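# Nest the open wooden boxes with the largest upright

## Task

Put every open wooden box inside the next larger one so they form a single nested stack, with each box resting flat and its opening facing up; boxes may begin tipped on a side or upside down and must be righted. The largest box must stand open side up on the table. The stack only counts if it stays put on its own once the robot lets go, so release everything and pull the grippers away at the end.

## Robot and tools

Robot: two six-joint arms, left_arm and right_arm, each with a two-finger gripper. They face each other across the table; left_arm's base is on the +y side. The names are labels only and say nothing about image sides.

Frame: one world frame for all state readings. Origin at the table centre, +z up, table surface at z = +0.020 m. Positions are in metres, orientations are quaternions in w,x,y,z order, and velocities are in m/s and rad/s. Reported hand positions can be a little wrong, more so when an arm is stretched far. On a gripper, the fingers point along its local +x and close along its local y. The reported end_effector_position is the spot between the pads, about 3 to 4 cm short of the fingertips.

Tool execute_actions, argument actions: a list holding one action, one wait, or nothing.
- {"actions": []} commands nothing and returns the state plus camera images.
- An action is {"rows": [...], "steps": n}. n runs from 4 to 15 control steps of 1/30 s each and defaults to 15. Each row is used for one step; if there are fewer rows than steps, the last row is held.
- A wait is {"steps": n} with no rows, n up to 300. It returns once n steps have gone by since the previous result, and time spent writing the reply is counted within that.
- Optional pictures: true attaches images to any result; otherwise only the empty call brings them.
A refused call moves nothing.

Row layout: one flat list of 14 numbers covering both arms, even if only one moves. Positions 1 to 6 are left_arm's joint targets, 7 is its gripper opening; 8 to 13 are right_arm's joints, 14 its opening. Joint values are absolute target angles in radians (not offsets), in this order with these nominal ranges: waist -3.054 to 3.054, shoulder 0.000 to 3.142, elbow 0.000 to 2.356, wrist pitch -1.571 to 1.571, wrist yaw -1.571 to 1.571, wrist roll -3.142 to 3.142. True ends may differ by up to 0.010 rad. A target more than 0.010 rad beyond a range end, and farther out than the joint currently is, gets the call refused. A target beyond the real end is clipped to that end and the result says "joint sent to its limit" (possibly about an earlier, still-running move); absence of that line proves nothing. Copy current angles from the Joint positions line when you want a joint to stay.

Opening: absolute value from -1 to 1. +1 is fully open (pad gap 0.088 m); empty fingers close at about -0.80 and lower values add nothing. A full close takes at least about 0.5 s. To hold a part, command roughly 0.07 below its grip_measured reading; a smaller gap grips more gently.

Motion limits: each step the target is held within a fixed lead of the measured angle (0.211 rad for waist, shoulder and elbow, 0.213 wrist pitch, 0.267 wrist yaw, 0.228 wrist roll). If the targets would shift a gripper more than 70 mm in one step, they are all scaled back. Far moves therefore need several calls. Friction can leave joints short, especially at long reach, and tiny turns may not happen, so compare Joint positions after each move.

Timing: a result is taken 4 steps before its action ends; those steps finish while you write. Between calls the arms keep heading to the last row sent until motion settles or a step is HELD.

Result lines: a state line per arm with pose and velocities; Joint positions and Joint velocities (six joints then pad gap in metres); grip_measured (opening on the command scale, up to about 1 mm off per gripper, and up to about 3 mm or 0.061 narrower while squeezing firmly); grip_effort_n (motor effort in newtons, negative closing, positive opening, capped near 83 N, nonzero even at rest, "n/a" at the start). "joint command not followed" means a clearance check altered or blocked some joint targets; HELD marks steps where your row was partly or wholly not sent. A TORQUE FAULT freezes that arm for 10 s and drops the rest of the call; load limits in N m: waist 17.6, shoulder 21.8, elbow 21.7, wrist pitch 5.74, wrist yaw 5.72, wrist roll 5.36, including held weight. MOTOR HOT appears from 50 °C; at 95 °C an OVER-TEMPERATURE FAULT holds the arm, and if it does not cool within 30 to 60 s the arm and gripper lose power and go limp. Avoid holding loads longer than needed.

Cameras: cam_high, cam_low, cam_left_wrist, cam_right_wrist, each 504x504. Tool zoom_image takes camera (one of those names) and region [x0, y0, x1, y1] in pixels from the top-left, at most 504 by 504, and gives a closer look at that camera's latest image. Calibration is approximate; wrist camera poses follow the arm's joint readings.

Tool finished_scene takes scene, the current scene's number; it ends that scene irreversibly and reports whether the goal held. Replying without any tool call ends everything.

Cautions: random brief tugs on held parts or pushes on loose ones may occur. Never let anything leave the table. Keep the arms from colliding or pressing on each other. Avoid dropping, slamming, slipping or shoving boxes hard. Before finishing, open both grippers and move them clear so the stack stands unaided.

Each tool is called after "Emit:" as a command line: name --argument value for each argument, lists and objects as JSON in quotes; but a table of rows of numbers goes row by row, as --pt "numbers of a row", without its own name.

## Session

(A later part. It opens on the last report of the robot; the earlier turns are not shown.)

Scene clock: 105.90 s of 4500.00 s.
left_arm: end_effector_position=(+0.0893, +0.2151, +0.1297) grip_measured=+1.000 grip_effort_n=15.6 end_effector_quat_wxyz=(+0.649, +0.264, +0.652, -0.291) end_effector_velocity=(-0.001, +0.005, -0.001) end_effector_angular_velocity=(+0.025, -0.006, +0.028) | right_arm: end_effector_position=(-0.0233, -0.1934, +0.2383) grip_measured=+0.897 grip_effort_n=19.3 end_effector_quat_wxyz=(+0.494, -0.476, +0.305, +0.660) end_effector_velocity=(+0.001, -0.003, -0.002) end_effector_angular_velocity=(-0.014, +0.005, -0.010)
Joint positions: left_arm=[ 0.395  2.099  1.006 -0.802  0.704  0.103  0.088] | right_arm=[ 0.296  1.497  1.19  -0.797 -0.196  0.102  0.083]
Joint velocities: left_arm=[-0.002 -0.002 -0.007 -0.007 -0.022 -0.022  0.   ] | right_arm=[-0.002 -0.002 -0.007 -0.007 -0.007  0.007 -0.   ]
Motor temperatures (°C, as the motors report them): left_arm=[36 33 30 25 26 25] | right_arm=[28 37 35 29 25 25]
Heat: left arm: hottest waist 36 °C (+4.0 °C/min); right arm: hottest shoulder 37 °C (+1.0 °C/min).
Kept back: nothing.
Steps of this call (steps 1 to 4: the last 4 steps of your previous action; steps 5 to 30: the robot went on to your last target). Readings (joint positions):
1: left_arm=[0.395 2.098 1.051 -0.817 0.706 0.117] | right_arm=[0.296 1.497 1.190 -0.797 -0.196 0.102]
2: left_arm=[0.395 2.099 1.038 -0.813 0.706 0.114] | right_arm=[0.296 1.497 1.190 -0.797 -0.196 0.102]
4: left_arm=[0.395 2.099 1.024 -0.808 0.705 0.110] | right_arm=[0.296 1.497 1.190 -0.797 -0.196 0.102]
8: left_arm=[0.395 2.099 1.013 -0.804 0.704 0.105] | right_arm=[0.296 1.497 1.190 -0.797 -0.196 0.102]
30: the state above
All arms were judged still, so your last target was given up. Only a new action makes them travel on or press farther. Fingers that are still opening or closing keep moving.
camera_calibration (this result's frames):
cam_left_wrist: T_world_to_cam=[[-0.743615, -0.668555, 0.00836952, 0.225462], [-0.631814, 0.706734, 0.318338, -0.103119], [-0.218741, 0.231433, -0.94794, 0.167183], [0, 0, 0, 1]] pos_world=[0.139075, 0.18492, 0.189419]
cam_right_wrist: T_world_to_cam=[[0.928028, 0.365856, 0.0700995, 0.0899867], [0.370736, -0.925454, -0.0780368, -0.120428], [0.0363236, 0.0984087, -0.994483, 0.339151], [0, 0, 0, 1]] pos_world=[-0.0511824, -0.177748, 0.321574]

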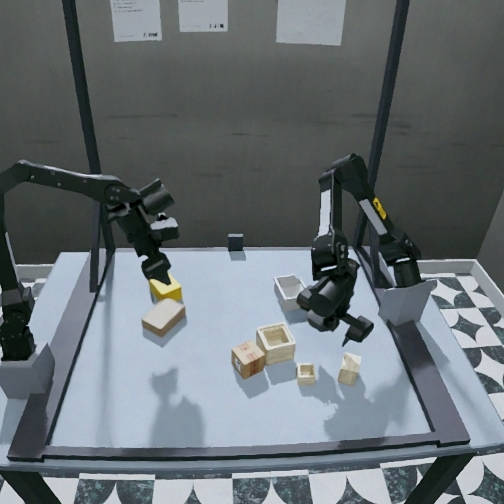

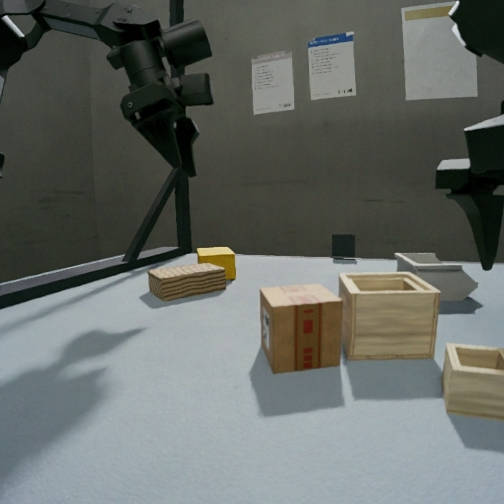

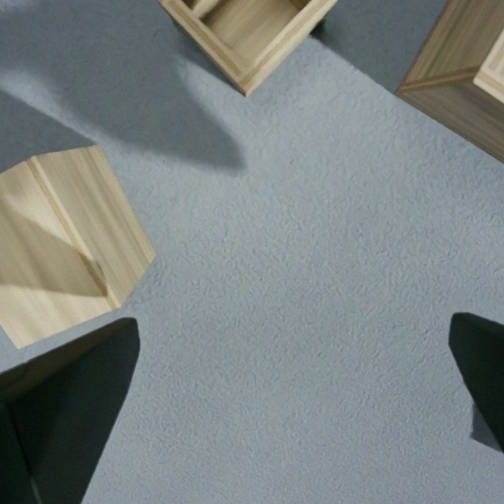

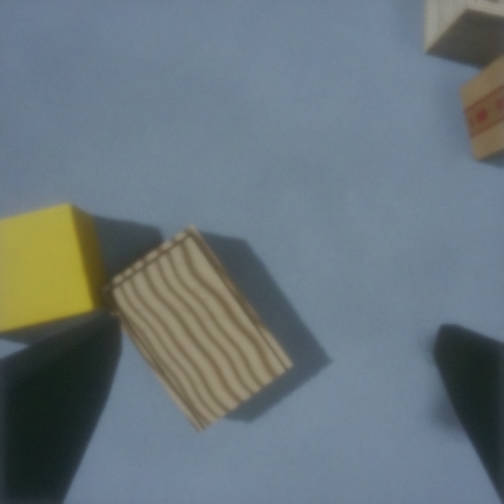

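Emit:
execute_actions --actions '[{"rows":[[0.554,2.228,0.93,-0.70,0.70,-0.03,1.0,0.3,1.5,1.2,-0.8,-0.2,0.1,0.9]],"steps":15}]'

Emit:
execute_actions --actions '[{"steps":20}]' --pictures true

Scene clock: 106.90 s of 4500.00 s.
left_arm: end_effector_position=(+0.1226, +0.2585, +0.1195) grip_measured=+1.000 grip_effort_n=15.1 end_effector_quat_wxyz=(+0.680, +0.150, +0.685, -0.213) end_effector_velocity=(+0.004, -0.004, -0.000) end_effector_angular_velocity=(-0.018, -0.016, +0.043) | right_arm: end_effector_position=(-0.0233, -0.1934, +0.2383) grip_measured=+0.897 grip_effort_n=19.3 end_effector_quat_wxyz=(+0.494, -0.476, +0.305, +0.660) end_effector_velocity=(-0.002, -0.003, +0.001) end_effector_angular_velocity=(-0.010, +0.015, +0.012)
Joint positions: left_arm=[ 0.545  2.214  0.936 -0.707  0.698 -0.019  0.088] | right_arm=[ 0.296  1.497  1.19  -0.797 -0.196  0.102  0.083]
Joint velocities: left_arm=[-0.002 -0.002 -0.002  0.037  0.007 -0.066  0.   ] | right_arm=[-0.002 -0.007 -0.002 -0.007 -0.022 -0.007  0.   ]
Motor temperatures (°C, as the motors report them): left_arm=[36 32 30 25 26 25] | right_arm=[28 37 35 29 25 25]
Heat: left arm: hottest waist 36 °C (+4.0 °C/min); right arm: hottest shoulder 37 °C (+1.0 °C/min).
Steps of this call (steps 1 to 19: nothing new was sent; steps 20 to 30: the first 11 steps of this action). Readings (joint positions):
20: left_arm=[0.400 2.107 0.999 -0.791 0.706 0.089] | right_arm=[0.296 1.497 1.190 -0.797 -0.196 0.102]
21: left_arm=[0.420 2.121 0.989 -0.765 0.709 0.061] | right_arm=[0.296 1.497 1.190 -0.797 -0.196 0.102]
23: left_arm=[0.483 2.164 0.971 -0.736 0.703 0.023] | right_arm=[0.296 1.497 1.190 -0.797 -0.196 0.102]
27: left_arm=[0.543 2.212 0.937 -0.717 0.698 -0.011] | right_arm=[0.296 1.497 1.190 -0.797 -0.196 0.102]
30: the state above

Scene clock: 107.57 s of 4500.00 s.
left_arm: end_effector_position=(+0.1240, +0.2595, +0.1192) grip_measured=+1.000 grip_effort_n=15.1 end_effector_quat_wxyz=(+0.682, +0.145, +0.685, -0.211) end_effector_velocity=(+0.001, +0.002, +0.000) end_effector_angular_velocity=(+0.022, -0.007, +0.022) | right_arm: end_effector_position=(-0.0233, -0.1934, +0.2383) grip_measured=+0.897 grip_effort_n=18.8 end_effector_quat_wxyz=(+0.494, -0.476, +0.305, +0.660) end_effector_velocity=(+0.001, +0.002, +0.001) end_effector_angular_velocity=(+0.012, -0.012, +0.018)
Joint positions: left_arm=[ 0.55   2.219  0.935 -0.702  0.698 -0.027  0.088] | right_arm=[ 0.296  1.497  1.19  -0.797 -0.196  0.102  0.083]
Joint velocities: left_arm=[-0.002 -0.002  0.002 -0.007 -0.022 -0.022  0.   ] | right_arm=[-0.002 -0.002 -0.002  0.007  0.007 -0.022 -0.   ]
Motor temperatures (°C, as the motors report them): left_arm=[36 32 30 25 26 25] | right_arm=[28 37 35 29 25 25]
Heat: left arm: hottest waist 36 °C (+4.0 °C/min); right arm: hottest shoulder 37 °C (+1.0 °C/min).
Kept back: nothing.
Steps of this call (steps 1 to 4: the last 4 steps of your previous action; steps 5 to 15: the robot went on to your last target; steps 16 to 20: nothing new was sent). Readings (joint positions):
1: left_arm=[0.545 2.214 0.936 -0.705 0.698 -0.021] | right_arm=[0.296 1.497 1.190 -0.797 -0.196 0.102]
2: left_arm=[0.546 2.215 0.936 -0.705 0.698 -0.022] | right_arm=[0.296 1.497 1.190 -0.797 -0.196 0.102]
4: left_arm=[0.547 2.217 0.936 -0.704 0.698 -0.024] | right_arm=[0.296 1.497 1.190 -0.797 -0.196 0.102]
8: left_arm=[0.549 2.218 0.936 -0.702 0.698 -0.026] | right_arm=[0.296 1.497 1.190 -0.797 -0.196 0.102]
20: the state above
All arms were judged still, so your last target was given up. Only a new action makes them travel on or press farther. Fingers that are still opening or closing keep moving.
camera_calibration (this result's frames):
cam_left_wrist: T_world_to_cam=[[-0.514037, -0.85557, 0.0613712, 0.294682], [-0.805282, 0.505991, 0.309021, -0.0345016], [-0.295442, 0.109427, -0.949073, 0.195812], [0, 0, 0, 1]] pos_world=[0.181545, 0.248152, 0.178417]
cam_right_wrist: T_world_to_cam=[[0.928028, 0.365856, 0.0700995, 0.0899867], [0.370736, -0.925454, -0.0780368, -0.120428], [0.0363236, 0.0984087, -0.994483, 0.339151], [0, 0, 0, 1]] pos_world=[-0.0511824, -0.177748, 0.321574]

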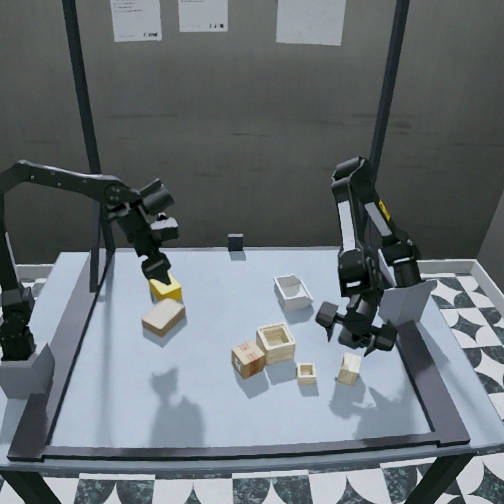

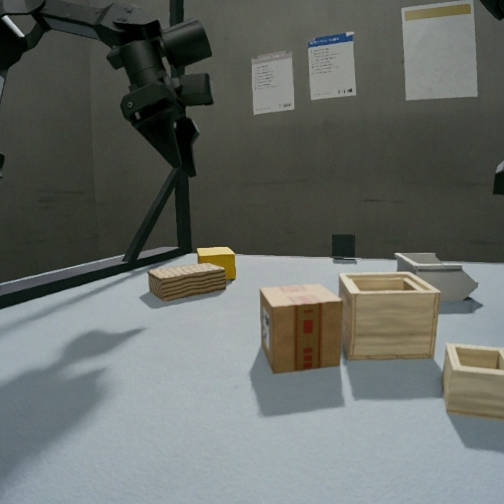

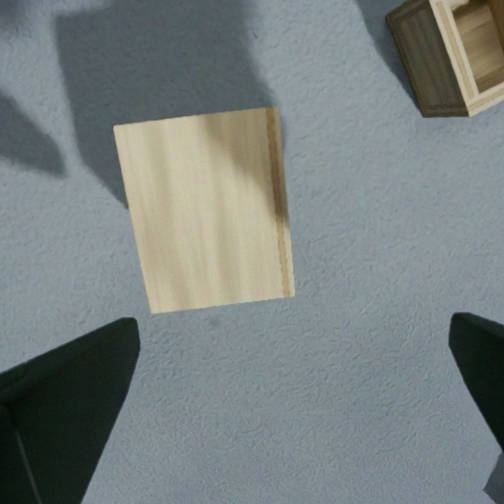

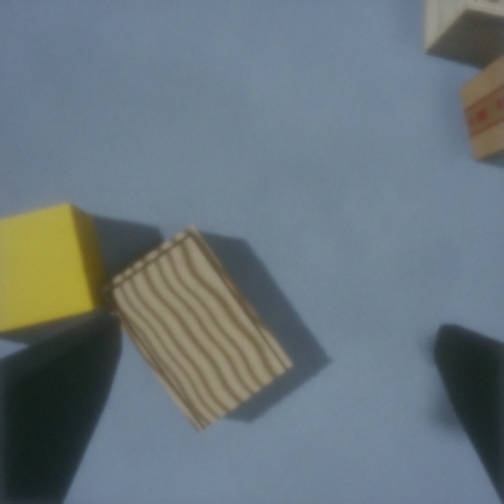

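Emit:
execute_actions --actions '[{"rows":[[0.578,2.373,0.915,-0.55,0.70,-0.10,1.0,0.3,1.5,1.2,-0.8,-0.2,0.1,0.9]],"steps":15}]'

Emit:
execute_actions --actions '[{"steps":20}]' --pictures true

Scene clock: 108.50 s of 4500.00 s.
left_arm: end_effector_position=(+0.1451, +0.2780, +0.0892) grip_measured=+1.000 grip_effort_n=15.1 end_effector_quat_wxyz=(+0.687, +0.109, +0.695, -0.183) end_effector_velocity=(+0.006, -0.002, +0.001) end_effector_angular_velocity=(-0.008, -0.027, +0.018) | right_arm: end_effector_position=(-0.0233, -0.1934, +0.2383) grip_measured=+0.897 grip_effort_n=19.8 end_effector_quat_wxyz=(+0.494, -0.476, +0.305, +0.660) end_effector_velocity=(+0.000, -0.001, -0.000) end_effector_angular_velocity=(-0.009, +0.001, +0.005)
Joint positions: left_arm=[ 0.572  2.357  0.915 -0.559  0.701 -0.093  0.088] | right_arm=[ 0.296  1.497  1.19  -0.797 -0.196  0.102  0.083]
Joint velocities: left_arm=[ 0.002 -0.002 -0.002  0.037 -0.007 -0.037  0.   ] | right_arm=[-0.002  0.002  0.002 -0.007 -0.007 -0.007 -0.   ]
Motor temperatures (°C, as the motors report them): left_arm=[36 32 30 25 26 25] | right_arm=[28 37 35 29 25 25]
Heat: left arm: hottest waist 36 °C (+4.0 °C/min); right arm: hottest shoulder 37 °C (+0.0 °C/min).
Steps of this call (steps 1 to 17: nothing new was sent; steps 18 to 28: the first 11 steps of this action). Readings (joint positions):
18: left_arm=[0.550 2.230 0.933 -0.690 0.699 -0.035] | right_arm=[0.296 1.497 1.190 -0.797 -0.196 0.102]
19: left_arm=[0.553 2.250 0.932 -0.652 0.703 -0.050] | right_arm=[0.296 1.497 1.190 -0.797 -0.196 0.102]
21: left_arm=[0.564 2.304 0.932 -0.604 0.702 -0.070] | right_arm=[0.296 1.497 1.190 -0.797 -0.196 0.102]
25: left_arm=[0.572 2.354 0.915 -0.573 0.701 -0.088] | right_arm=[0.296 1.497 1.190 -0.797 -0.196 0.102]
28: the state above

Scene clock: 109.17 s of 4500.00 s.
left_arm: end_effector_position=(+0.1463, +0.2787, +0.0880) grip_measured=+1.000 grip_effort_n=15.1 end_effector_quat_wxyz=(+0.687, +0.108, +0.695, -0.182) end_effector_velocity=(-0.003, +0.004, +0.000) end_effector_angular_velocity=(+0.028, +0.005, +0.030) | right_arm: end_effector_position=(-0.0233, -0.1934, +0.2383) grip_measured=+0.897 grip_effort_n=19.3 end_effector_quat_wxyz=(+0.494, -0.476, +0.305, +0.660) end_effector_velocity=(-0.004, -0.001, -0.000) end_effector_angular_velocity=(-0.003, +0.018, +0.019)
Joint positions: left_arm=[ 0.574  2.363  0.915 -0.552  0.701 -0.097  0.088] | right_arm=[ 0.296  1.497  1.19  -0.797 -0.196  0.102  0.083]
Joint velocities: left_arm=[-0.002 -0.007 -0.002 -0.022 -0.022 -0.022  0.   ] | right_arm=[ 0.002 -0.002 -0.002  0.007 -0.022 -0.007 -0.   ]
Motor temperatures (°C, as the motors report them): left_arm=[36 32 30 25 26 25] | right_arm=[28 37 35 29 25 25]
Heat: left arm: hottest waist 36 °C (+4.1 °C/min); right arm: hottest shoulder 37 °C (+0.0 °C/min).
Kept back: nothing.
Steps of this call (steps 1 to 4: the last 4 steps of your previous action; steps 5 to 15: the robot went on to your last target; steps 16 to 20: nothing new was sent). Readings (joint positions):
1: left_arm=[0.573 2.357 0.915 -0.558 0.701 -0.094] | right_arm=[0.296 1.497 1.190 -0.797 -0.196 0.102]
2: left_arm=[0.573 2.359 0.915 -0.557 0.701 -0.095] | right_arm=[0.296 1.497 1.190 -0.797 -0.196 0.102]
4: left_arm=[0.573 2.361 0.915 -0.555 0.701 -0.096] | right_arm=[0.296 1.497 1.190 -0.797 -0.196 0.102]
8: left_arm=[0.574 2.363 0.915 -0.553 0.701 -0.097] | right_arm=[0.296 1.497 1.190 -0.797 -0.196 0.102]
20: the state above
All arms were judged still, so your last target was given up. Only a new action makes them travel on or press farther. Fingers that are still opening or closing keep moving.
camera_calibration (this result's frames):
cam_left_wrist: T_world_to_cam=[[-0.428383, -0.900392, 0.0760486, 0.323208], [-0.846297, 0.429287, 0.315426, 0.0101947], [-0.316654, 0.0707633, -0.945898, 0.184262], [0, 0, 0, 1]] pos_world=[0.205432, 0.273598, 0.146498]
cam_right_wrist: T_world_to_cam=[[0.928028, 0.365856, 0.0700995, 0.0899867], [0.370736, -0.925454, -0.0780368, -0.120428], [0.0363236, 0.0984087, -0.994483, 0.339151], [0, 0, 0, 1]] pos_world=[-0.0511824, -0.177748, 0.321574]

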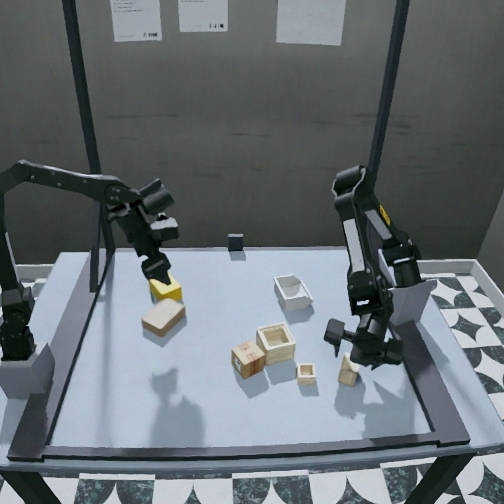

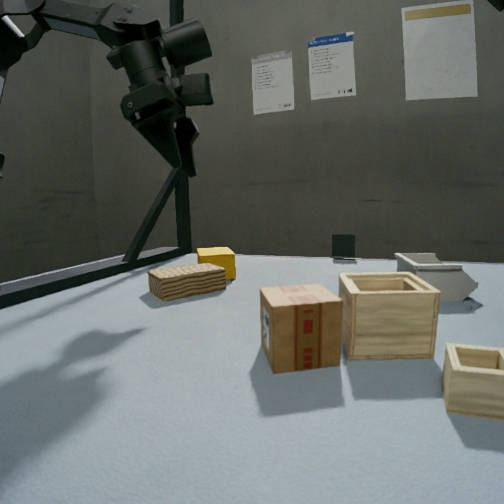

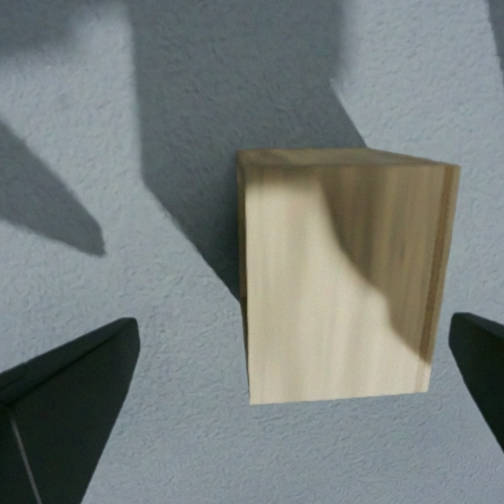

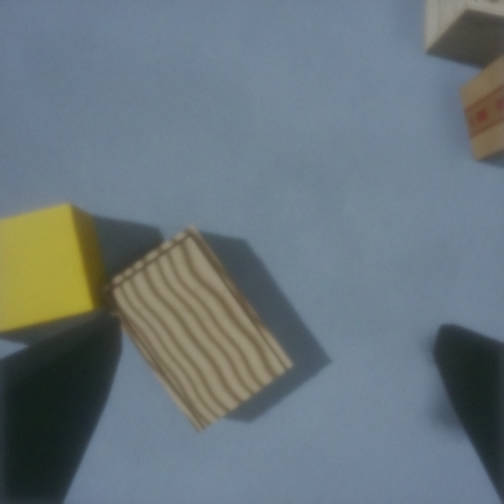

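Emit:
execute_actions --actions '[{"rows":[[0.574,2.47,1.015,-0.545,0.70,-0.10,1.0,0.3,1.5,1.2,-0.8,-0.2,0.1,0.9]],"steps":15}]'

Emit:
execute_actions --actions '[{"steps":15}]' --pictures true

Scene clock: 109.77 s of 4500.00 s.
left_arm: end_effector_position=(+0.1687, +0.2728, +0.0799) grip_measured=+1.000 grip_effort_n=15.1 end_effector_quat_wxyz=(+0.688, +0.108, +0.694, -0.183) end_effector_velocity=(+0.008, +0.000, -0.002) end_effector_angular_velocity=(+0.026, +0.001, +0.027) | right_arm: end_effector_position=(-0.0233, -0.1934, +0.2383) grip_measured=+0.897 grip_effort_n=18.8 end_effector_quat_wxyz=(+0.494, -0.476, +0.305, +0.660) end_effector_velocity=(+0.003, +0.000, +0.003) end_effector_angular_velocity=(+0.008, -0.008, -0.002)
Joint positions: left_arm=[ 0.574  2.455  1.003 -0.544  0.701 -0.097  0.088] | right_arm=[ 0.296  1.497  1.19  -0.797 -0.196  0.102  0.083]
Joint velocities: left_arm=[-0.002  0.032  0.042 -0.022 -0.022 -0.022  0.   ] | right_arm=[-0.007 -0.007  0.002 -0.007  0.007 -0.007 -0.   ]
Motor temperatures (°C, as the motors report them): left_arm=[36 32 30 25 26 25] | right_arm=[28 37 35 29 25 25]
Heat: left arm: hottest waist 36 °C (+4.0 °C/min); right arm: hottest shoulder 37 °C (+0.0 °C/min).
Steps of this call (steps 1 to 7: nothing new was sent; steps 8 to 18: the first 11 steps of this action). Readings (joint positions):
8: left_arm=[0.574 2.371 0.922 -0.554 0.701 -0.097] | right_arm=[0.296 1.497 1.190 -0.797 -0.196 0.102]
9: left_arm=[0.574 2.387 0.938 -0.555 0.701 -0.097] | right_arm=[0.296 1.497 1.190 -0.797 -0.196 0.102]
11: left_arm=[0.574 2.424 0.973 -0.544 0.701 -0.097] | right_arm=[0.296 1.497 1.190 -0.797 -0.196 0.102]
15: left_arm=[0.574 2.449 0.996 -0.544 0.701 -0.097] | right_arm=[0.296 1.497 1.190 -0.797 -0.196 0.102]
18: the state above

Scene clock: 110.27 s of 4500.00 s.
left_arm: end_effector_position=(+0.1699, +0.2725, +0.0796) grip_measured=+1.000 grip_effort_n=15.1 end_effector_quat_wxyz=(+0.688, +0.108, +0.693, -0.183) end_effector_velocity=(-0.003, -0.000, -0.000) end_effector_angular_velocity=(-0.003, +0.007, -0.020) | right_arm: end_effector_position=(-0.0233, -0.1934, +0.2383) grip_measured=+0.897 grip_effort_n=18.8 end_effector_quat_wxyz=(+0.494, -0.476, +0.305, +0.660) end_effector_velocity=(+0.004, -0.000, +0.000) end_effector_angular_velocity=(-0.002, -0.006, -0.018)
Joint positions: left_arm=[ 0.574  2.46   1.008 -0.544  0.701 -0.097  0.088] | right_arm=[ 0.296  1.497  1.19  -0.797 -0.196  0.102  0.083]
Joint velocities: left_arm=[-0.002 -0.002 -0.002 -0.007  0.007  0.022  0.   ] | right_arm=[-0.007 -0.002 -0.002 -0.007  0.007  0.007 -0.   ]
Motor temperatures (°C, as the motors report them): left_arm=[36 32 30 25 26 25] | right_arm=[28 37 35 29 25 25]
Heat: left arm: hottest waist 36 °C (+4.0 °C/min); right arm: hottest shoulder 37 °C (+0.0 °C/min).
Kept back: nothing.
Steps of this call (steps 1 to 4: the last 4 steps of your previous action; steps 5 to 15: the robot went on to your last target). Readings (joint positions):
1: left_arm=[0.574 2.456 1.004 -0.544 0.701 -0.097] | right_arm=[0.296 1.497 1.190 -0.797 -0.196 0.102]
2: left_arm=[0.574 2.457 1.006 -0.544 0.701 -0.097] | right_arm=[0.296 1.497 1.190 -0.797 -0.196 0.102]
4: left_arm=[0.574 2.458 1.007 -0.544 0.701 -0.097] | right_arm=[0.296 1.497 1.190 -0.797 -0.196 0.102]
8: left_arm=[0.574 2.459 1.008 -0.544 0.701 -0.097] | right_arm=[0.296 1.497 1.190 -0.797 -0.196 0.102]
15: the state above
All arms were judged still, so your last target was given up. Only a new action makes them travel on or press farther. Fingers that are still opening or closing keep moving.
camera_calibration (this result's frames):
cam_left_wrist: T_world_to_cam=[[-0.430952, -0.899149, 0.0762333, 0.328425], [-0.846234, 0.432029, 0.311832, 0.0350346], [-0.313319, 0.0698737, -0.947074, 0.184005], [0, 0, 0, 1]] pos_world=[0.228835, 0.26731, 0.138304]
cam_right_wrist: T_world_to_cam=[[0.928028, 0.365856, 0.0700995, 0.0899867], [0.370736, -0.925454, -0.0780368, -0.120428], [0.0363236, 0.0984087, -0.994483, 0.339151], [0, 0, 0, 1]] pos_world=[-0.0511824, -0.177748, 0.321574]

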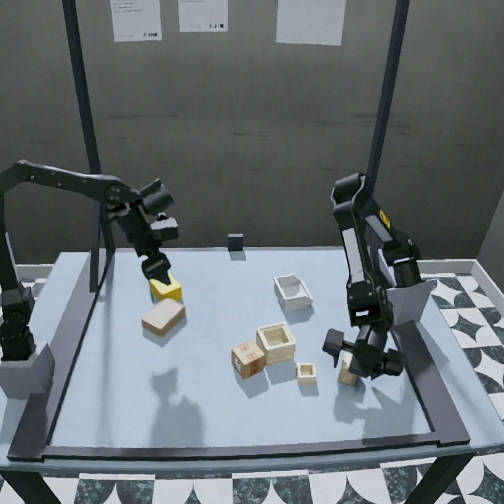

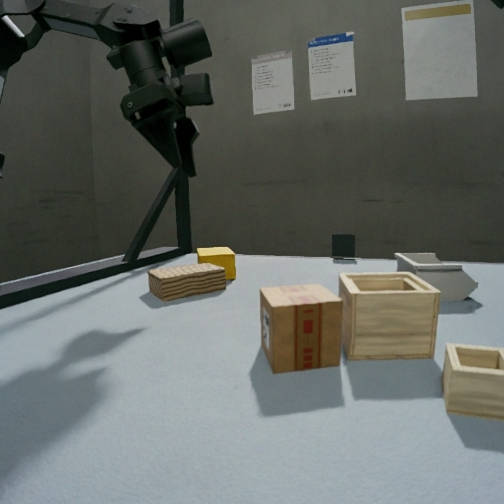

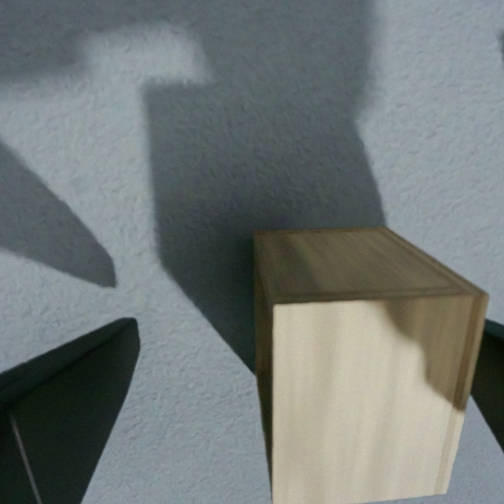

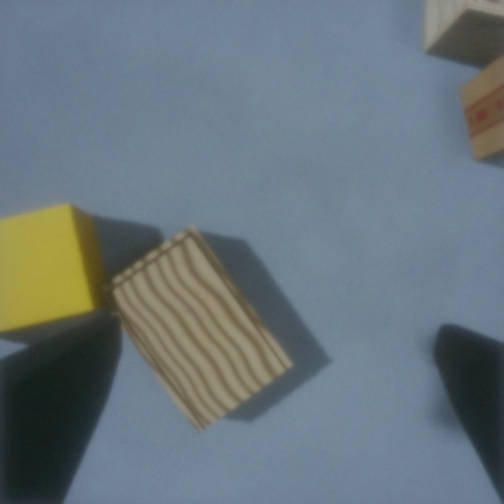

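Emit:
execute_actions --actions '[{"rows":[[0.52,2.46,1.008,-0.50,0.70,-0.13,1.0,0.3,1.5,1.2,-0.8,-0.2,0.1,0.9]],"steps":15}]'

Emit:
execute_actions --actions '[{"steps":12}]' --pictures true

Scene clock: 110.87 s of 4500.00 s.
left_arm: end_effector_position=(+0.1678, +0.2631, +0.0709) grip_measured=+1.000 grip_effort_n=15.6 end_effector_quat_wxyz=(+0.689, +0.127, +0.688, -0.188) end_effector_velocity=(-0.000, +0.001, -0.001) end_effector_angular_velocity=(+0.007, -0.003, +0.019) | right_arm: end_effector_position=(-0.0233, -0.1934, +0.2383) grip_measured=+0.897 grip_effort_n=19.3 end_effector_quat_wxyz=(+0.494, -0.476, +0.305, +0.660) end_effector_velocity=(+0.000, -0.005, -0.002) end_effector_angular_velocity=(-0.023, -0.004, +0.005)
Joint positions: left_arm=[ 0.522  2.46   1.008 -0.504  0.701 -0.125  0.088] | right_arm=[ 0.296  1.497  1.19  -0.797 -0.196  0.102  0.083]
Joint velocities: left_arm=[-0.002 -0.002 -0.007  0.007 -0.007 -0.022  0.   ] | right_arm=[ 0.002 -0.002 -0.002 -0.022 -0.007 -0.007  0.   ]
Motor temperatures (°C, as the motors report them): left_arm=[36 32 30 25 26 25] | right_arm=[28 37 35 29 25 25]
Heat: left arm: hottest waist 36 °C (+4.0 °C/min); right arm: hottest shoulder 37 °C (+0.0 °C/min).
Steps of this call (steps 1 to 7: nothing new was sent; steps 8 to 18: the first 11 steps of this action). Readings (joint positions):
8: left_arm=[0.572 2.460 1.008 -0.542 0.701 -0.101] | right_arm=[0.296 1.497 1.190 -0.797 -0.196 0.102]
9: left_arm=[0.565 2.460 1.008 -0.533 0.701 -0.107] | right_arm=[0.296 1.497 1.190 -0.797 -0.196 0.102]
11: left_arm=[0.545 2.460 1.008 -0.518 0.701 -0.115] | right_arm=[0.296 1.497 1.190 -0.797 -0.196 0.102]
15: left_arm=[0.523 2.460 1.008 -0.509 0.701 -0.123] | right_arm=[0.296 1.497 1.190 -0.797 -0.196 0.102]
18: the state above

Scene clock: 111.27 s of 4500.00 s.
left_arm: end_effector_position=(+0.1679, +0.2628, +0.0707) grip_measured=+1.000 grip_effort_n=15.1 end_effector_quat_wxyz=(+0.689, +0.127, +0.688, -0.188) end_effector_velocity=(-0.000, +0.003, -0.000) end_effector_angular_velocity=(+0.023, -0.007, -0.004) | right_arm: end_effector_position=(-0.0233, -0.1934, +0.2383) grip_measured=+0.897 grip_effort_n=19.8 end_effector_quat_wxyz=(+0.494, -0.476, +0.305, +0.660) end_effector_velocity=(+0.001, -0.003, -0.002) end_effector_angular_velocity=(-0.014, +0.005, -0.010)
Joint positions: left_arm=[ 0.521  2.46   1.008 -0.502  0.701 -0.127  0.088] | right_arm=[ 0.296  1.497  1.19  -0.797 -0.196  0.102  0.083]
Joint velocities: left_arm=[-0.002 -0.002 -0.002 -0.007 -0.022  0.007  0.   ] | right_arm=[-0.002 -0.002 -0.007 -0.007 -0.007  0.007 -0.   ]
Motor temperatures (°C, as the motors report them): left_arm=[36 32 30 25 26 25] | right_arm=[28 37 35 29 25 25]
Heat: left arm: hottest waist 36 °C (+4.0 °C/min); right arm: hottest shoulder 37 °C (+0.0 °C/min).
Kept back: nothing.
Steps of this call (steps 1 to 4: the last 4 steps of your previous action; steps 5 to 12: the robot went on to your last target). Readings (joint positions):
1: left_arm=[0.522 2.460 1.008 -0.504 0.701 -0.126] | right_arm=[0.296 1.497 1.190 -0.797 -0.196 0.102]
2: left_arm=[0.522 2.460 1.008 -0.504 0.701 -0.126] | right_arm=[0.296 1.497 1.190 -0.797 -0.196 0.102]
4: left_arm=[0.522 2.460 1.008 -0.503 0.701 -0.127] | right_arm=[0.296 1.497 1.190 -0.797 -0.196 0.102]
8: left_arm=[0.521 2.460 1.008 -0.502 0.701 -0.127] | right_arm=[0.296 1.497 1.190 -0.797 -0.196 0.102]
12: the state above
camera_calibration (this result's frames):
cam_left_wrist: T_world_to_cam=[[-0.461783, -0.885284, 0.0550255, 0.322592], [-0.835905, 0.455098, 0.306836, 0.0327755], [-0.296679, 0.0956955, -0.950171, 0.166303], [0, 0, 0, 1]] pos_world=[0.225704, 0.254755, 0.130209]
cam_right_wrist: T_world_to_cam=[[0.928028, 0.365856, 0.0700995, 0.0899867], [0.370736, -0.925454, -0.0780368, -0.120428], [0.0363236, 0.0984087, -0.994483, 0.339151], [0, 0, 0, 1]] pos_world=[-0.0511824, -0.177748, 0.321574]

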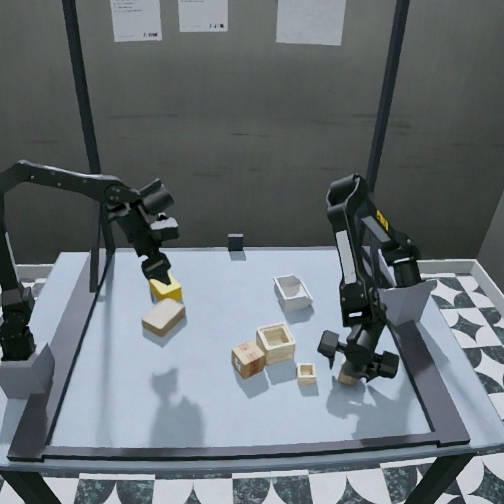

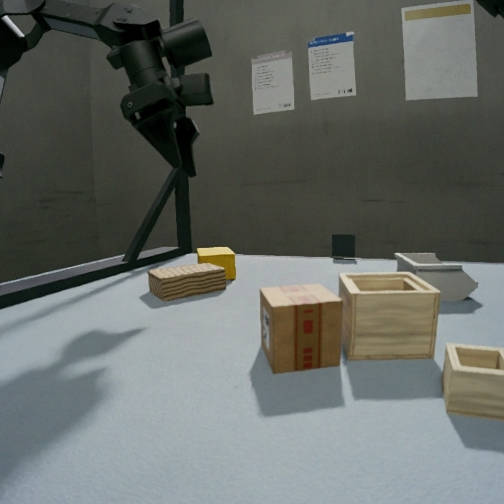

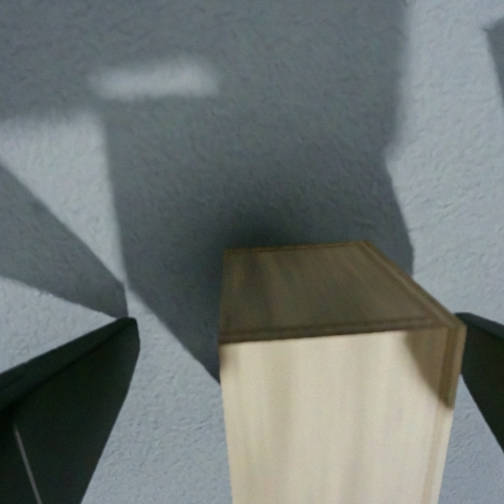

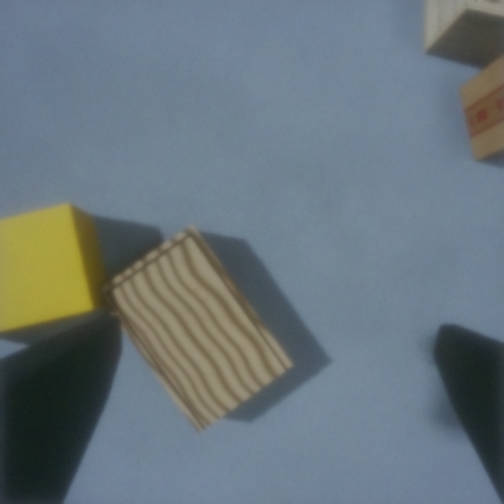

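Emit:
execute_actions --actions '[{"rows":[[0.48,2.46,1.008,-0.46,0.70,-0.15,1.0,0.3,1.5,1.2,-0.8,-0.2,0.1,0.9]],"steps":12}]'

Emit:
execute_actions --actions '[{"rows":[[0.48,2.46,1.008,-0.46,0.70,-0.15,-0.1,0.3,1.5,1.2,-0.8,-0.2,0.1,0.9]],"steps":15}]'

Emit:
execute_actions --actions '[{"steps":10}]'

Scene clock: 111.70 s of 4500.00 s.
left_arm: end_effector_position=(+0.1664, +0.2554, +0.0641) grip_measured=+1.000 grip_effort_n=15.1 end_effector_quat_wxyz=(+0.690, +0.142, +0.682, -0.195) end_effector_velocity=(-0.005, -0.008, -0.005) end_effector_angular_velocity=(-0.008, +0.010, +0.014) | right_arm: end_effector_position=(-0.0233, -0.1934, +0.2383) grip_measured=+0.897 grip_effort_n=18.8 end_effector_quat_wxyz=(+0.494, -0.476, +0.305, +0.660) end_effector_velocity=(+0.003, -0.001, -0.002) end_effector_angular_velocity=(-0.006, -0.018, +0.012)
Joint positions: left_arm=[ 0.482  2.46   1.008 -0.468  0.701 -0.144  0.088] | right_arm=[ 0.296  1.497  1.19  -0.797 -0.196  0.102  0.083]
Joint velocities: left_arm=[-0.032 -0.002 -0.002  0.022  0.022 -0.051  0.   ] | right_arm=[-0.002  0.002 -0.002 -0.007  0.007 -0.022  0.   ]
Motor temperatures (°C, as the motors report them): left_arm=[36 32 30 25 26 25] | right_arm=[28 37 35 29 25 25]
Heat: left arm: hottest waist 36 °C (+4.0 °C/min); right arm: hottest shoulder 37 °C (+0.0 °C/min).
Steps of this call (steps 1 to 5: the robot went on to your last target; steps 6 to 13: the first 8 steps of this action). Readings (joint positions):
6: left_arm=[0.520 2.460 1.008 -0.499 0.701 -0.130] | right_arm=[0.296 1.497 1.190 -0.797 -0.196 0.102]
7: left_arm=[0.514 2.460 1.008 -0.489 0.701 -0.134] | right_arm=[0.296 1.497 1.190 -0.797 -0.196 0.102]
9: left_arm=[0.498 2.460 1.008 -0.476 0.701 -0.139] | right_arm=[0.296 1.497 1.190 -0.797 -0.196 0.102]
13: the state above

Scene clock: 112.20 s of 4500.00 s.
left_arm: end_effector_position=(+0.1669, +0.2548, +0.0640) grip_measured=+0.017 grip_effort_n=-83.5 end_effector_quat_wxyz=(+0.691, +0.141, +0.681, -0.195) end_effector_velocity=(-0.003, -0.004, +0.002) end_effector_angular_velocity=(-0.037, +0.015, +0.007) | right_arm: end_effector_position=(-0.0233, -0.1934, +0.2383) grip_measured=+0.897 grip_effort_n=18.8 end_effector_quat_wxyz=(+0.494, -0.476, +0.305, +0.660) end_effector_velocity=(-0.000, -0.007, -0.005) end_effector_angular_velocity=(-0.038, +0.005, +0.008)
Joint positions: left_arm=[ 0.482  2.46   1.008 -0.464  0.701 -0.148  0.04 ] | right_arm=[ 0.296  1.497  1.19  -0.797 -0.196  0.102  0.083]
Joint velocities: left_arm=[ 0.007 -0.007 -0.007  0.007  0.037 -0.007  0.003] | right_arm=[ 0.002  0.002 -0.007 -0.022 -0.022 -0.007  0.   ]
Motor temperatures (°C, as the motors report them): left_arm=[36 32 30 25 26 25] | right_arm=[28 37 35 29 25 25]
Heat: left arm: hottest waist 36 °C (+4.1 °C/min); right arm: hottest shoulder 37 °C (+0.0 °C/min).
Steps of this call (steps 1 to 4: the last 4 steps of your previous action; steps 5 to 15: the first 11 steps of this action). Readings (joint positions):
5: left_arm=[0.482 2.460 1.008 -0.463 0.701 -0.146] | right_arm=[0.296 1.497 1.190 -0.797 -0.196 0.102]
6: left_arm=[0.482 2.460 1.008 -0.463 0.701 -0.146] | right_arm=[0.296 1.497 1.190 -0.797 -0.196 0.102]
8: left_arm=[0.481 2.460 1.008 -0.462 0.701 -0.146] | right_arm=[0.296 1.497 1.190 -0.797 -0.196 0.102]
12: left_arm=[0.481 2.460 1.008 -0.462 0.701 -0.147] | right_arm=[0.296 1.497 1.190 -0.797 -0.196 0.102]
15: the state above

Scene clock: 112.53 s of 4500.00 s.
left_arm: end_effector_position=(+0.1669, +0.2548, +0.0640) grip_measured=+0.020 grip_effort_n=-83.5 end_effector_quat_wxyz=(+0.691, +0.141, +0.681, -0.195) end_effector_velocity=(-0.002, +0.006, -0.002) end_effector_angular_velocity=(+0.031, +0.006, +0.022) | right_arm: end_effector_position=(-0.0233, -0.1934, +0.2383) grip_measured=+0.897 grip_effort_n=19.3 end_effector_quat_wxyz=(+0.494, -0.476, +0.305, +0.660) end_effector_velocity=(+0.001, -0.002, +0.001) end_effector_angular_velocity=(+0.001, -0.010, +0.006)
Joint positions: left_arm=[ 0.482  2.46   1.008 -0.463  0.701 -0.148  0.04 ] | right_arm=[ 0.296  1.497  1.19  -0.797 -0.196  0.102  0.083]
Joint velocities: left_arm=[-0.002  0.002 -0.002 -0.022 -0.022 -0.007 -0.   ] | right_arm=[ 0.002 -0.007 -0.002 -0.007  0.007 -0.007 -0.   ]
Motor temperatures (°C, as the motors report them): left_arm=[35 32 30 25 26 25] | right_arm=[28 37 35 29 25 25]
Heat: left arm: hottest waist 35 °C (+3.0 °C/min); right arm: hottest shoulder 37 °C (+0.0 °C/min).
Kept back: nothing.
Steps of this call (steps 1 to 4: the last 4 steps of your previous action; steps 5 to 10: the robot went on to your last target). Readings (joint positions):
1: left_arm=[0.482 2.460 1.008 -0.463 0.701 -0.148] | right_arm=[0.296 1.497 1.190 -0.797 -0.196 0.102]
2: left_arm=[0.482 2.460 1.008 -0.463 0.701 -0.148] | right_arm=[0.296 1.497 1.190 -0.797 -0.196 0.102]
4: left_arm=[0.482 2.460 1.008 -0.463 0.701 -0.148] | right_arm=[0.296 1.497 1.190 -0.797 -0.196 0.102]
8: left_arm=[0.482 2.460 1.008 -0.463 0.701 -0.148] | right_arm=[0.296 1.497 1.190 -0.797 -0.196 0.102]
10: the state above

Emit:
execute_actions --actions '[{"rows":[[0.5,2.2,1.1,-0.8,0.70,-0.1,-0.1,0.3,1.5,1.2,-0.8,-0.2,0.1,0.9]],"steps":15}]'

Emit:
execute_actions --actions '[{"rows":[[0.25,2.0,1.55,-1.25,0.72,-0.1,-0.1,0.3,1.5,1.2,-0.8,-0.2,0.1,0.9]],"steps":15}]'

Emit:
execute_actions --actions '[{"steps":12}]'

Emit:
execute_actions --actions '[{"rows":[[0.023,2.513,2.267,-1.215,0.743,-0.056,-0.1,0.3,1.5,1.2,-0.8,-0.2,0.1,0.9]],"steps":15}]'

Emit:
execute_actions --actions '[{"steps":30}]' --pictures true

Scene clock: 113.27 s of 4500.00 s.
left_arm: end_effector_position=(+0.1360, +0.2143, +0.1396) grip_measured=+0.020 grip_effort_n=-83.5 end_effector_quat_wxyz=(+0.697, +0.154, +0.666, -0.217) end_effector_velocity=(-0.040, +0.024, +0.007) end_effector_angular_velocity=(+0.105, +0.147, +0.106) | right_arm: end_effector_position=(-0.0233, -0.1934, +0.2383) grip_measured=+0.897 grip_effort_n=19.3 end_effector_quat_wxyz=(+0.494, -0.476, +0.305, +0.660) end_effector_velocity=(-0.001, -0.003, -0.001) end_effector_angular_velocity=(-0.015, +0.013, +0.010)
Joint positions: left_arm=[ 0.495  2.215  1.097 -0.768  0.7   -0.106  0.04 ] | right_arm=[ 0.296  1.497  1.19  -0.797 -0.196  0.102  0.083]
Joint velocities: left_arm=[ 0.007 -0.037  0.002 -0.271 -0.007  0.037  0.   ] | right_arm=[-0.002 -0.002 -0.002 -0.007 -0.022 -0.007 -0.   ]
Motor temperatures (°C, as the motors report them): left_arm=[35 32 30 25 26 25] | right_arm=[28 37 35 29 25 25]
Heat: left arm: hottest waist 35 °C (+3.0 °C/min); right arm: hottest shoulder 37 °C (+0.0 °C/min).
Steps of this call (steps 1 to 11: the robot went on to your last target; steps 12 to 22: the first 11 steps of this action). Readings (joint positions):
12: left_arm=[0.482 2.448 1.015 -0.478 0.700 -0.145] | right_arm=[0.296 1.497 1.190 -0.797 -0.196 0.102]
13: left_arm=[0.483 2.430 1.024 -0.526 0.697 -0.138] | right_arm=[0.296 1.497 1.190 -0.797 -0.196 0.102]
15: left_arm=[0.485 2.367 1.039 -0.609 0.697 -0.126] | right_arm=[0.296 1.497 1.190 -0.797 -0.196 0.102]
19: left_arm=[0.492 2.242 1.088 -0.728 0.700 -0.110] | right_arm=[0.296 1.497 1.190 -0.797 -0.196 0.102]
22: the state above

Scene clock: 113.77 s of 4500.00 s.
left_arm: end_effector_position=(+0.0520, +0.1234, +0.1896) grip_measured=+0.020 grip_effort_n=-83.5 end_effector_quat_wxyz=(+0.665, +0.252, +0.647, -0.273) end_effector_velocity=(-0.235, -0.247, +0.211) end_effector_angular_velocity=(-0.023, -0.112, -0.532) | right_arm: end_effector_position=(-0.0233, -0.1934, +0.2383) grip_measured=+0.897 grip_effort_n=19.3 end_effector_quat_wxyz=(+0.494, -0.476, +0.305, +0.660) end_effector_velocity=(-0.004, +0.002, +0.002) end_effector_angular_velocity=(+0.012, +0.018, +0.032)
Joint positions: left_arm=[ 0.286  2.052  1.397 -1.118  0.712 -0.103  0.04 ] | right_arm=[ 0.296  1.497  1.19  -0.797 -0.196  0.102  0.083]
Joint velocities: left_arm=[-0.364 -0.3    1.165 -1.048  0.022 -0.007 -0.   ] | right_arm=[-0.002 -0.002 -0.002  0.022 -0.022 -0.022 -0.   ]
Motor temperatures (°C, as the motors report them): left_arm=[35 32 30 25 26 25] | right_arm=[28 37 35 29 25 25]
Heat: left arm: hottest waist 35 °C (+3.0 °C/min); right arm: hottest shoulder 37 °C (+0.0 °C/min).
Steps of this call (steps 1 to 4: the last 4 steps of your previous action; steps 5 to 15: the first 11 steps of this action). Readings (joint positions):
5: left_arm=[0.492 2.207 1.106 -0.802 0.698 -0.104] | right_arm=[0.296 1.497 1.190 -0.797 -0.196 0.102]
6: left_arm=[0.479 2.198 1.123 -0.834 0.696 -0.104] | right_arm=[0.296 1.497 1.190 -0.797 -0.196 0.102]
8: left_arm=[0.430 2.165 1.163 -0.884 0.698 -0.104] | right_arm=[0.296 1.497 1.190 -0.797 -0.196 0.102]
12: left_arm=[0.333 2.088 1.285 -1.003 0.709 -0.104] | right_arm=[0.296 1.497 1.190 -0.797 -0.196 0.102]
15: the state above

Scene clock: 114.17 s of 4500.00 s.
left_arm: end_effector_position=(+0.0200, +0.0966, +0.2195) grip_measured=+0.020 grip_effort_n=-83.5 end_effector_quat_wxyz=(+0.664, +0.270, +0.631, -0.298) end_effector_velocity=(-0.005, -0.009, +0.007) end_effector_angular_velocity=(+0.005, -0.028, -0.010) | right_arm: end_effector_position=(-0.0233, -0.1934, +0.2383) grip_measured=+0.897 grip_effort_n=18.8 end_effector_quat_wxyz=(+0.494, -0.476, +0.305, +0.660) end_effector_velocity=(+0.002, -0.005, -0.002) end_effector_angular_velocity=(-0.023, +0.001, -0.013)
Joint positions: left_arm=[ 0.251  2.004  1.535 -1.244  0.719 -0.103  0.04 ] | right_arm=[ 0.296  1.497  1.19  -0.797 -0.196  0.102  0.083]
Joint velocities: left_arm=[-0.017 -0.002  0.051 -0.022 -0.022 -0.022  0.   ] | right_arm=[-0.002 -0.002 -0.002 -0.022 -0.007  0.007  0.   ]
Motor temperatures (°C, as the motors report them): left_arm=[35 32 30 25 26 25] | right_arm=[28 37 35 29 25 25]
Heat: left arm: hottest waist 35 °C (+3.0 °C/min); right arm: hottest shoulder 37 °C (+0.0 °C/min).
Kept back: nothing.
Steps of this call (steps 1 to 4: the last 4 steps of your previous action; steps 5 to 12: the robot went on to your last target). Readings (joint positions):
1: left_arm=[0.275 2.043 1.433 -1.148 0.714 -0.103] | right_arm=[0.296 1.497 1.190 -0.797 -0.196 0.102]
2: left_arm=[0.267 2.033 1.463 -1.170 0.716 -0.103] | right_arm=[0.296 1.497 1.190 -0.797 -0.196 0.102]
4: left_arm=[0.257 2.014 1.504 -1.202 0.719 -0.103] | right_arm=[0.296 1.497 1.190 -0.797 -0.196 0.102]
8: left_arm=[0.252 2.004 1.532 -1.233 0.719 -0.103] | right_arm=[0.296 1.497 1.190 -0.797 -0.196 0.102]
12: the state above

Scene clock: 114.53 s of 4500.00 s.
left_arm: end_effector_position=(+0.0211, +0.0069, +0.1267) grip_measured=+0.020 grip_effort_n=-83.5 end_effector_quat_wxyz=(+0.591, +0.372, +0.620, -0.357) end_effector_velocity=(+0.140, -0.193, -0.166) end_effector_angular_velocity=(-0.071, -0.039, -0.287) | right_arm: end_effector_position=(-0.0233, -0.1934, +0.2383) grip_measured=+0.897 grip_effort_n=19.3 end_effector_quat_wxyz=(+0.494, -0.476, +0.305, +0.660) end_effector_velocity=(+0.003, -0.001, -0.002) end_effector_angular_velocity=(-0.011, -0.001, -0.001)
Joint positions: left_arm=[ 0.017  2.39   1.962 -1.218  0.74  -0.062  0.04 ] | right_arm=[ 0.296  1.497  1.19  -0.797 -0.196  0.102  0.083]
Joint velocities: left_arm=[-0.154  1.067  1.248  0.066 -0.007  0.007 -0.   ] | right_arm=[-0.007  0.002 -0.002 -0.007 -0.007 -0.007 -0.   ]
Motor temperatures (°C, as the motors report them): left_arm=[35 32 30 25 26 25] | right_arm=[28 37 35 29 25 25]
Heat: left arm: hottest waist 35 °C (+3.0 °C/min); right arm: hottest shoulder 37 °C (+0.0 °C/min).
Steps of this call (steps 1 to 11: the first 11 steps of this action). Readings (joint positions):
1: left_arm=[0.247 2.015 1.549 -1.251 0.717 -0.100] | right_arm=[0.296 1.497 1.190 -0.797 -0.196 0.102]
2: left_arm=[0.229 2.040 1.582 -1.252 0.718 -0.094] | right_arm=[0.296 1.497 1.190 -0.797 -0.196 0.102]
4: left_arm=[0.171 2.102 1.659 -1.226 0.726 -0.082] | right_arm=[0.296 1.497 1.190 -0.797 -0.196 0.102]
8: left_arm=[0.054 2.265 1.830 -1.220 0.738 -0.067] | right_arm=[0.296 1.497 1.190 -0.797 -0.196 0.102]
11: the state above

Scene clock: 115.53 s of 4500.00 s.
left_arm: end_effector_position=(+0.0275, -0.0520, +0.1461) grip_measured=+0.020 grip_effort_n=-83.5 end_effector_quat_wxyz=(+0.606, +0.380, +0.555, -0.425) end_effector_velocity=(-0.002, +0.001, +0.001) end_effector_angular_velocity=(+0.005, -0.004, +0.022) | right_arm: end_effector_position=(-0.0233, -0.1934, +0.2383) grip_measured=+0.897 grip_effort_n=20.2 end_effector_quat_wxyz=(+0.494, -0.476, +0.305, +0.660) end_effector_velocity=(+0.002, -0.002, -0.002) end_effector_angular_velocity=(-0.008, -0.013, +0.003)
Joint positions: left_arm=[ 0.02   2.503  2.259 -1.214  0.743 -0.059  0.04 ] | right_arm=[ 0.296  1.497  1.19  -0.797 -0.196  0.102  0.083]
Joint velocities: left_arm=[-0.002 -0.007 -0.002 -0.007 -0.007 -0.022 -0.   ] | right_arm=[ 0.002  0.002 -0.002 -0.007  0.007 -0.007 -0.   ]
Motor temperatures (°C, as the motors report them): left_arm=[36 32 30 25 26 25] | right_arm=[28 37 35 29 25 25]
Heat: left arm: hottest waist 36 °C (+4.0 °C/min); right arm: hottest shoulder 37 °C (+0.0 °C/min).
Kept back: nothing.
Steps of this call (steps 1 to 4: the last 4 steps of your previous action; steps 5 to 30: the robot went on to your last target). Readings (joint positions):
1: left_arm=[0.014 2.424 2.003 -1.217 0.740 -0.062] | right_arm=[0.296 1.497 1.190 -0.797 -0.196 0.102]
2: left_arm=[0.014 2.452 2.042 -1.217 0.740 -0.062] | right_arm=[0.296 1.497 1.190 -0.797 -0.196 0.102]
4: left_arm=[0.016 2.488 2.117 -1.217 0.740 -0.061] | right_arm=[0.296 1.497 1.190 -0.797 -0.196 0.102]
8: left_arm=[0.020 2.499 2.218 -1.215 0.741 -0.059] | right_arm=[0.296 1.497 1.190 -0.797 -0.196 0.102]
30: the state above
All arms were judged still, so your last target was given up. Only a new action makes them travel on or press farther. Fingers that are still opening or closing keep moving.
camera_calibration (this result's frames):
cam_left_wrist: T_world_to_cam=[[-0.945901, -0.323811, -0.0204589, 0.0284694], [-0.319245, 0.917599, 0.236841, 0.0556472], [-0.0579188, 0.23056, -0.971333, 0.229922], [0, 0, 0, 1]] pos_world=[0.0580111, -0.0948539, 0.210734]
cam_right_wrist: T_world_to_cam=[[0.928028, 0.365856, 0.0700995, 0.0899867], [0.370736, -0.925454, -0.0780368, -0.120428], [0.0363236, 0.0984087, -0.994483, 0.339151], [0, 0, 0, 1]] pos_world=[-0.0511824, -0.177748, 0.321574]

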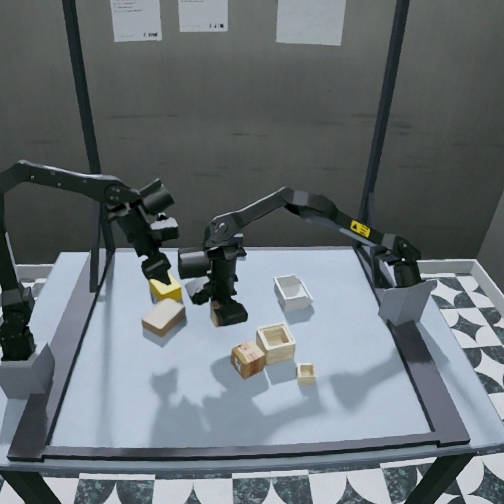

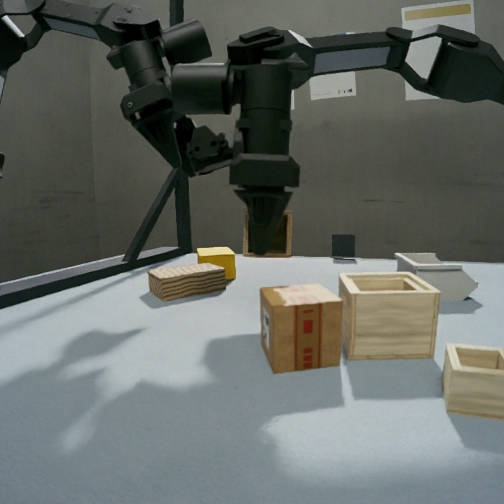

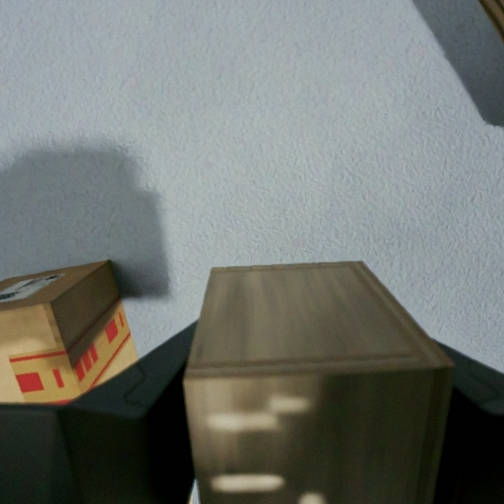

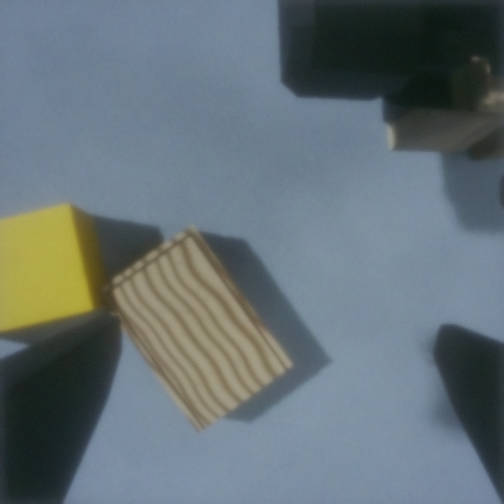

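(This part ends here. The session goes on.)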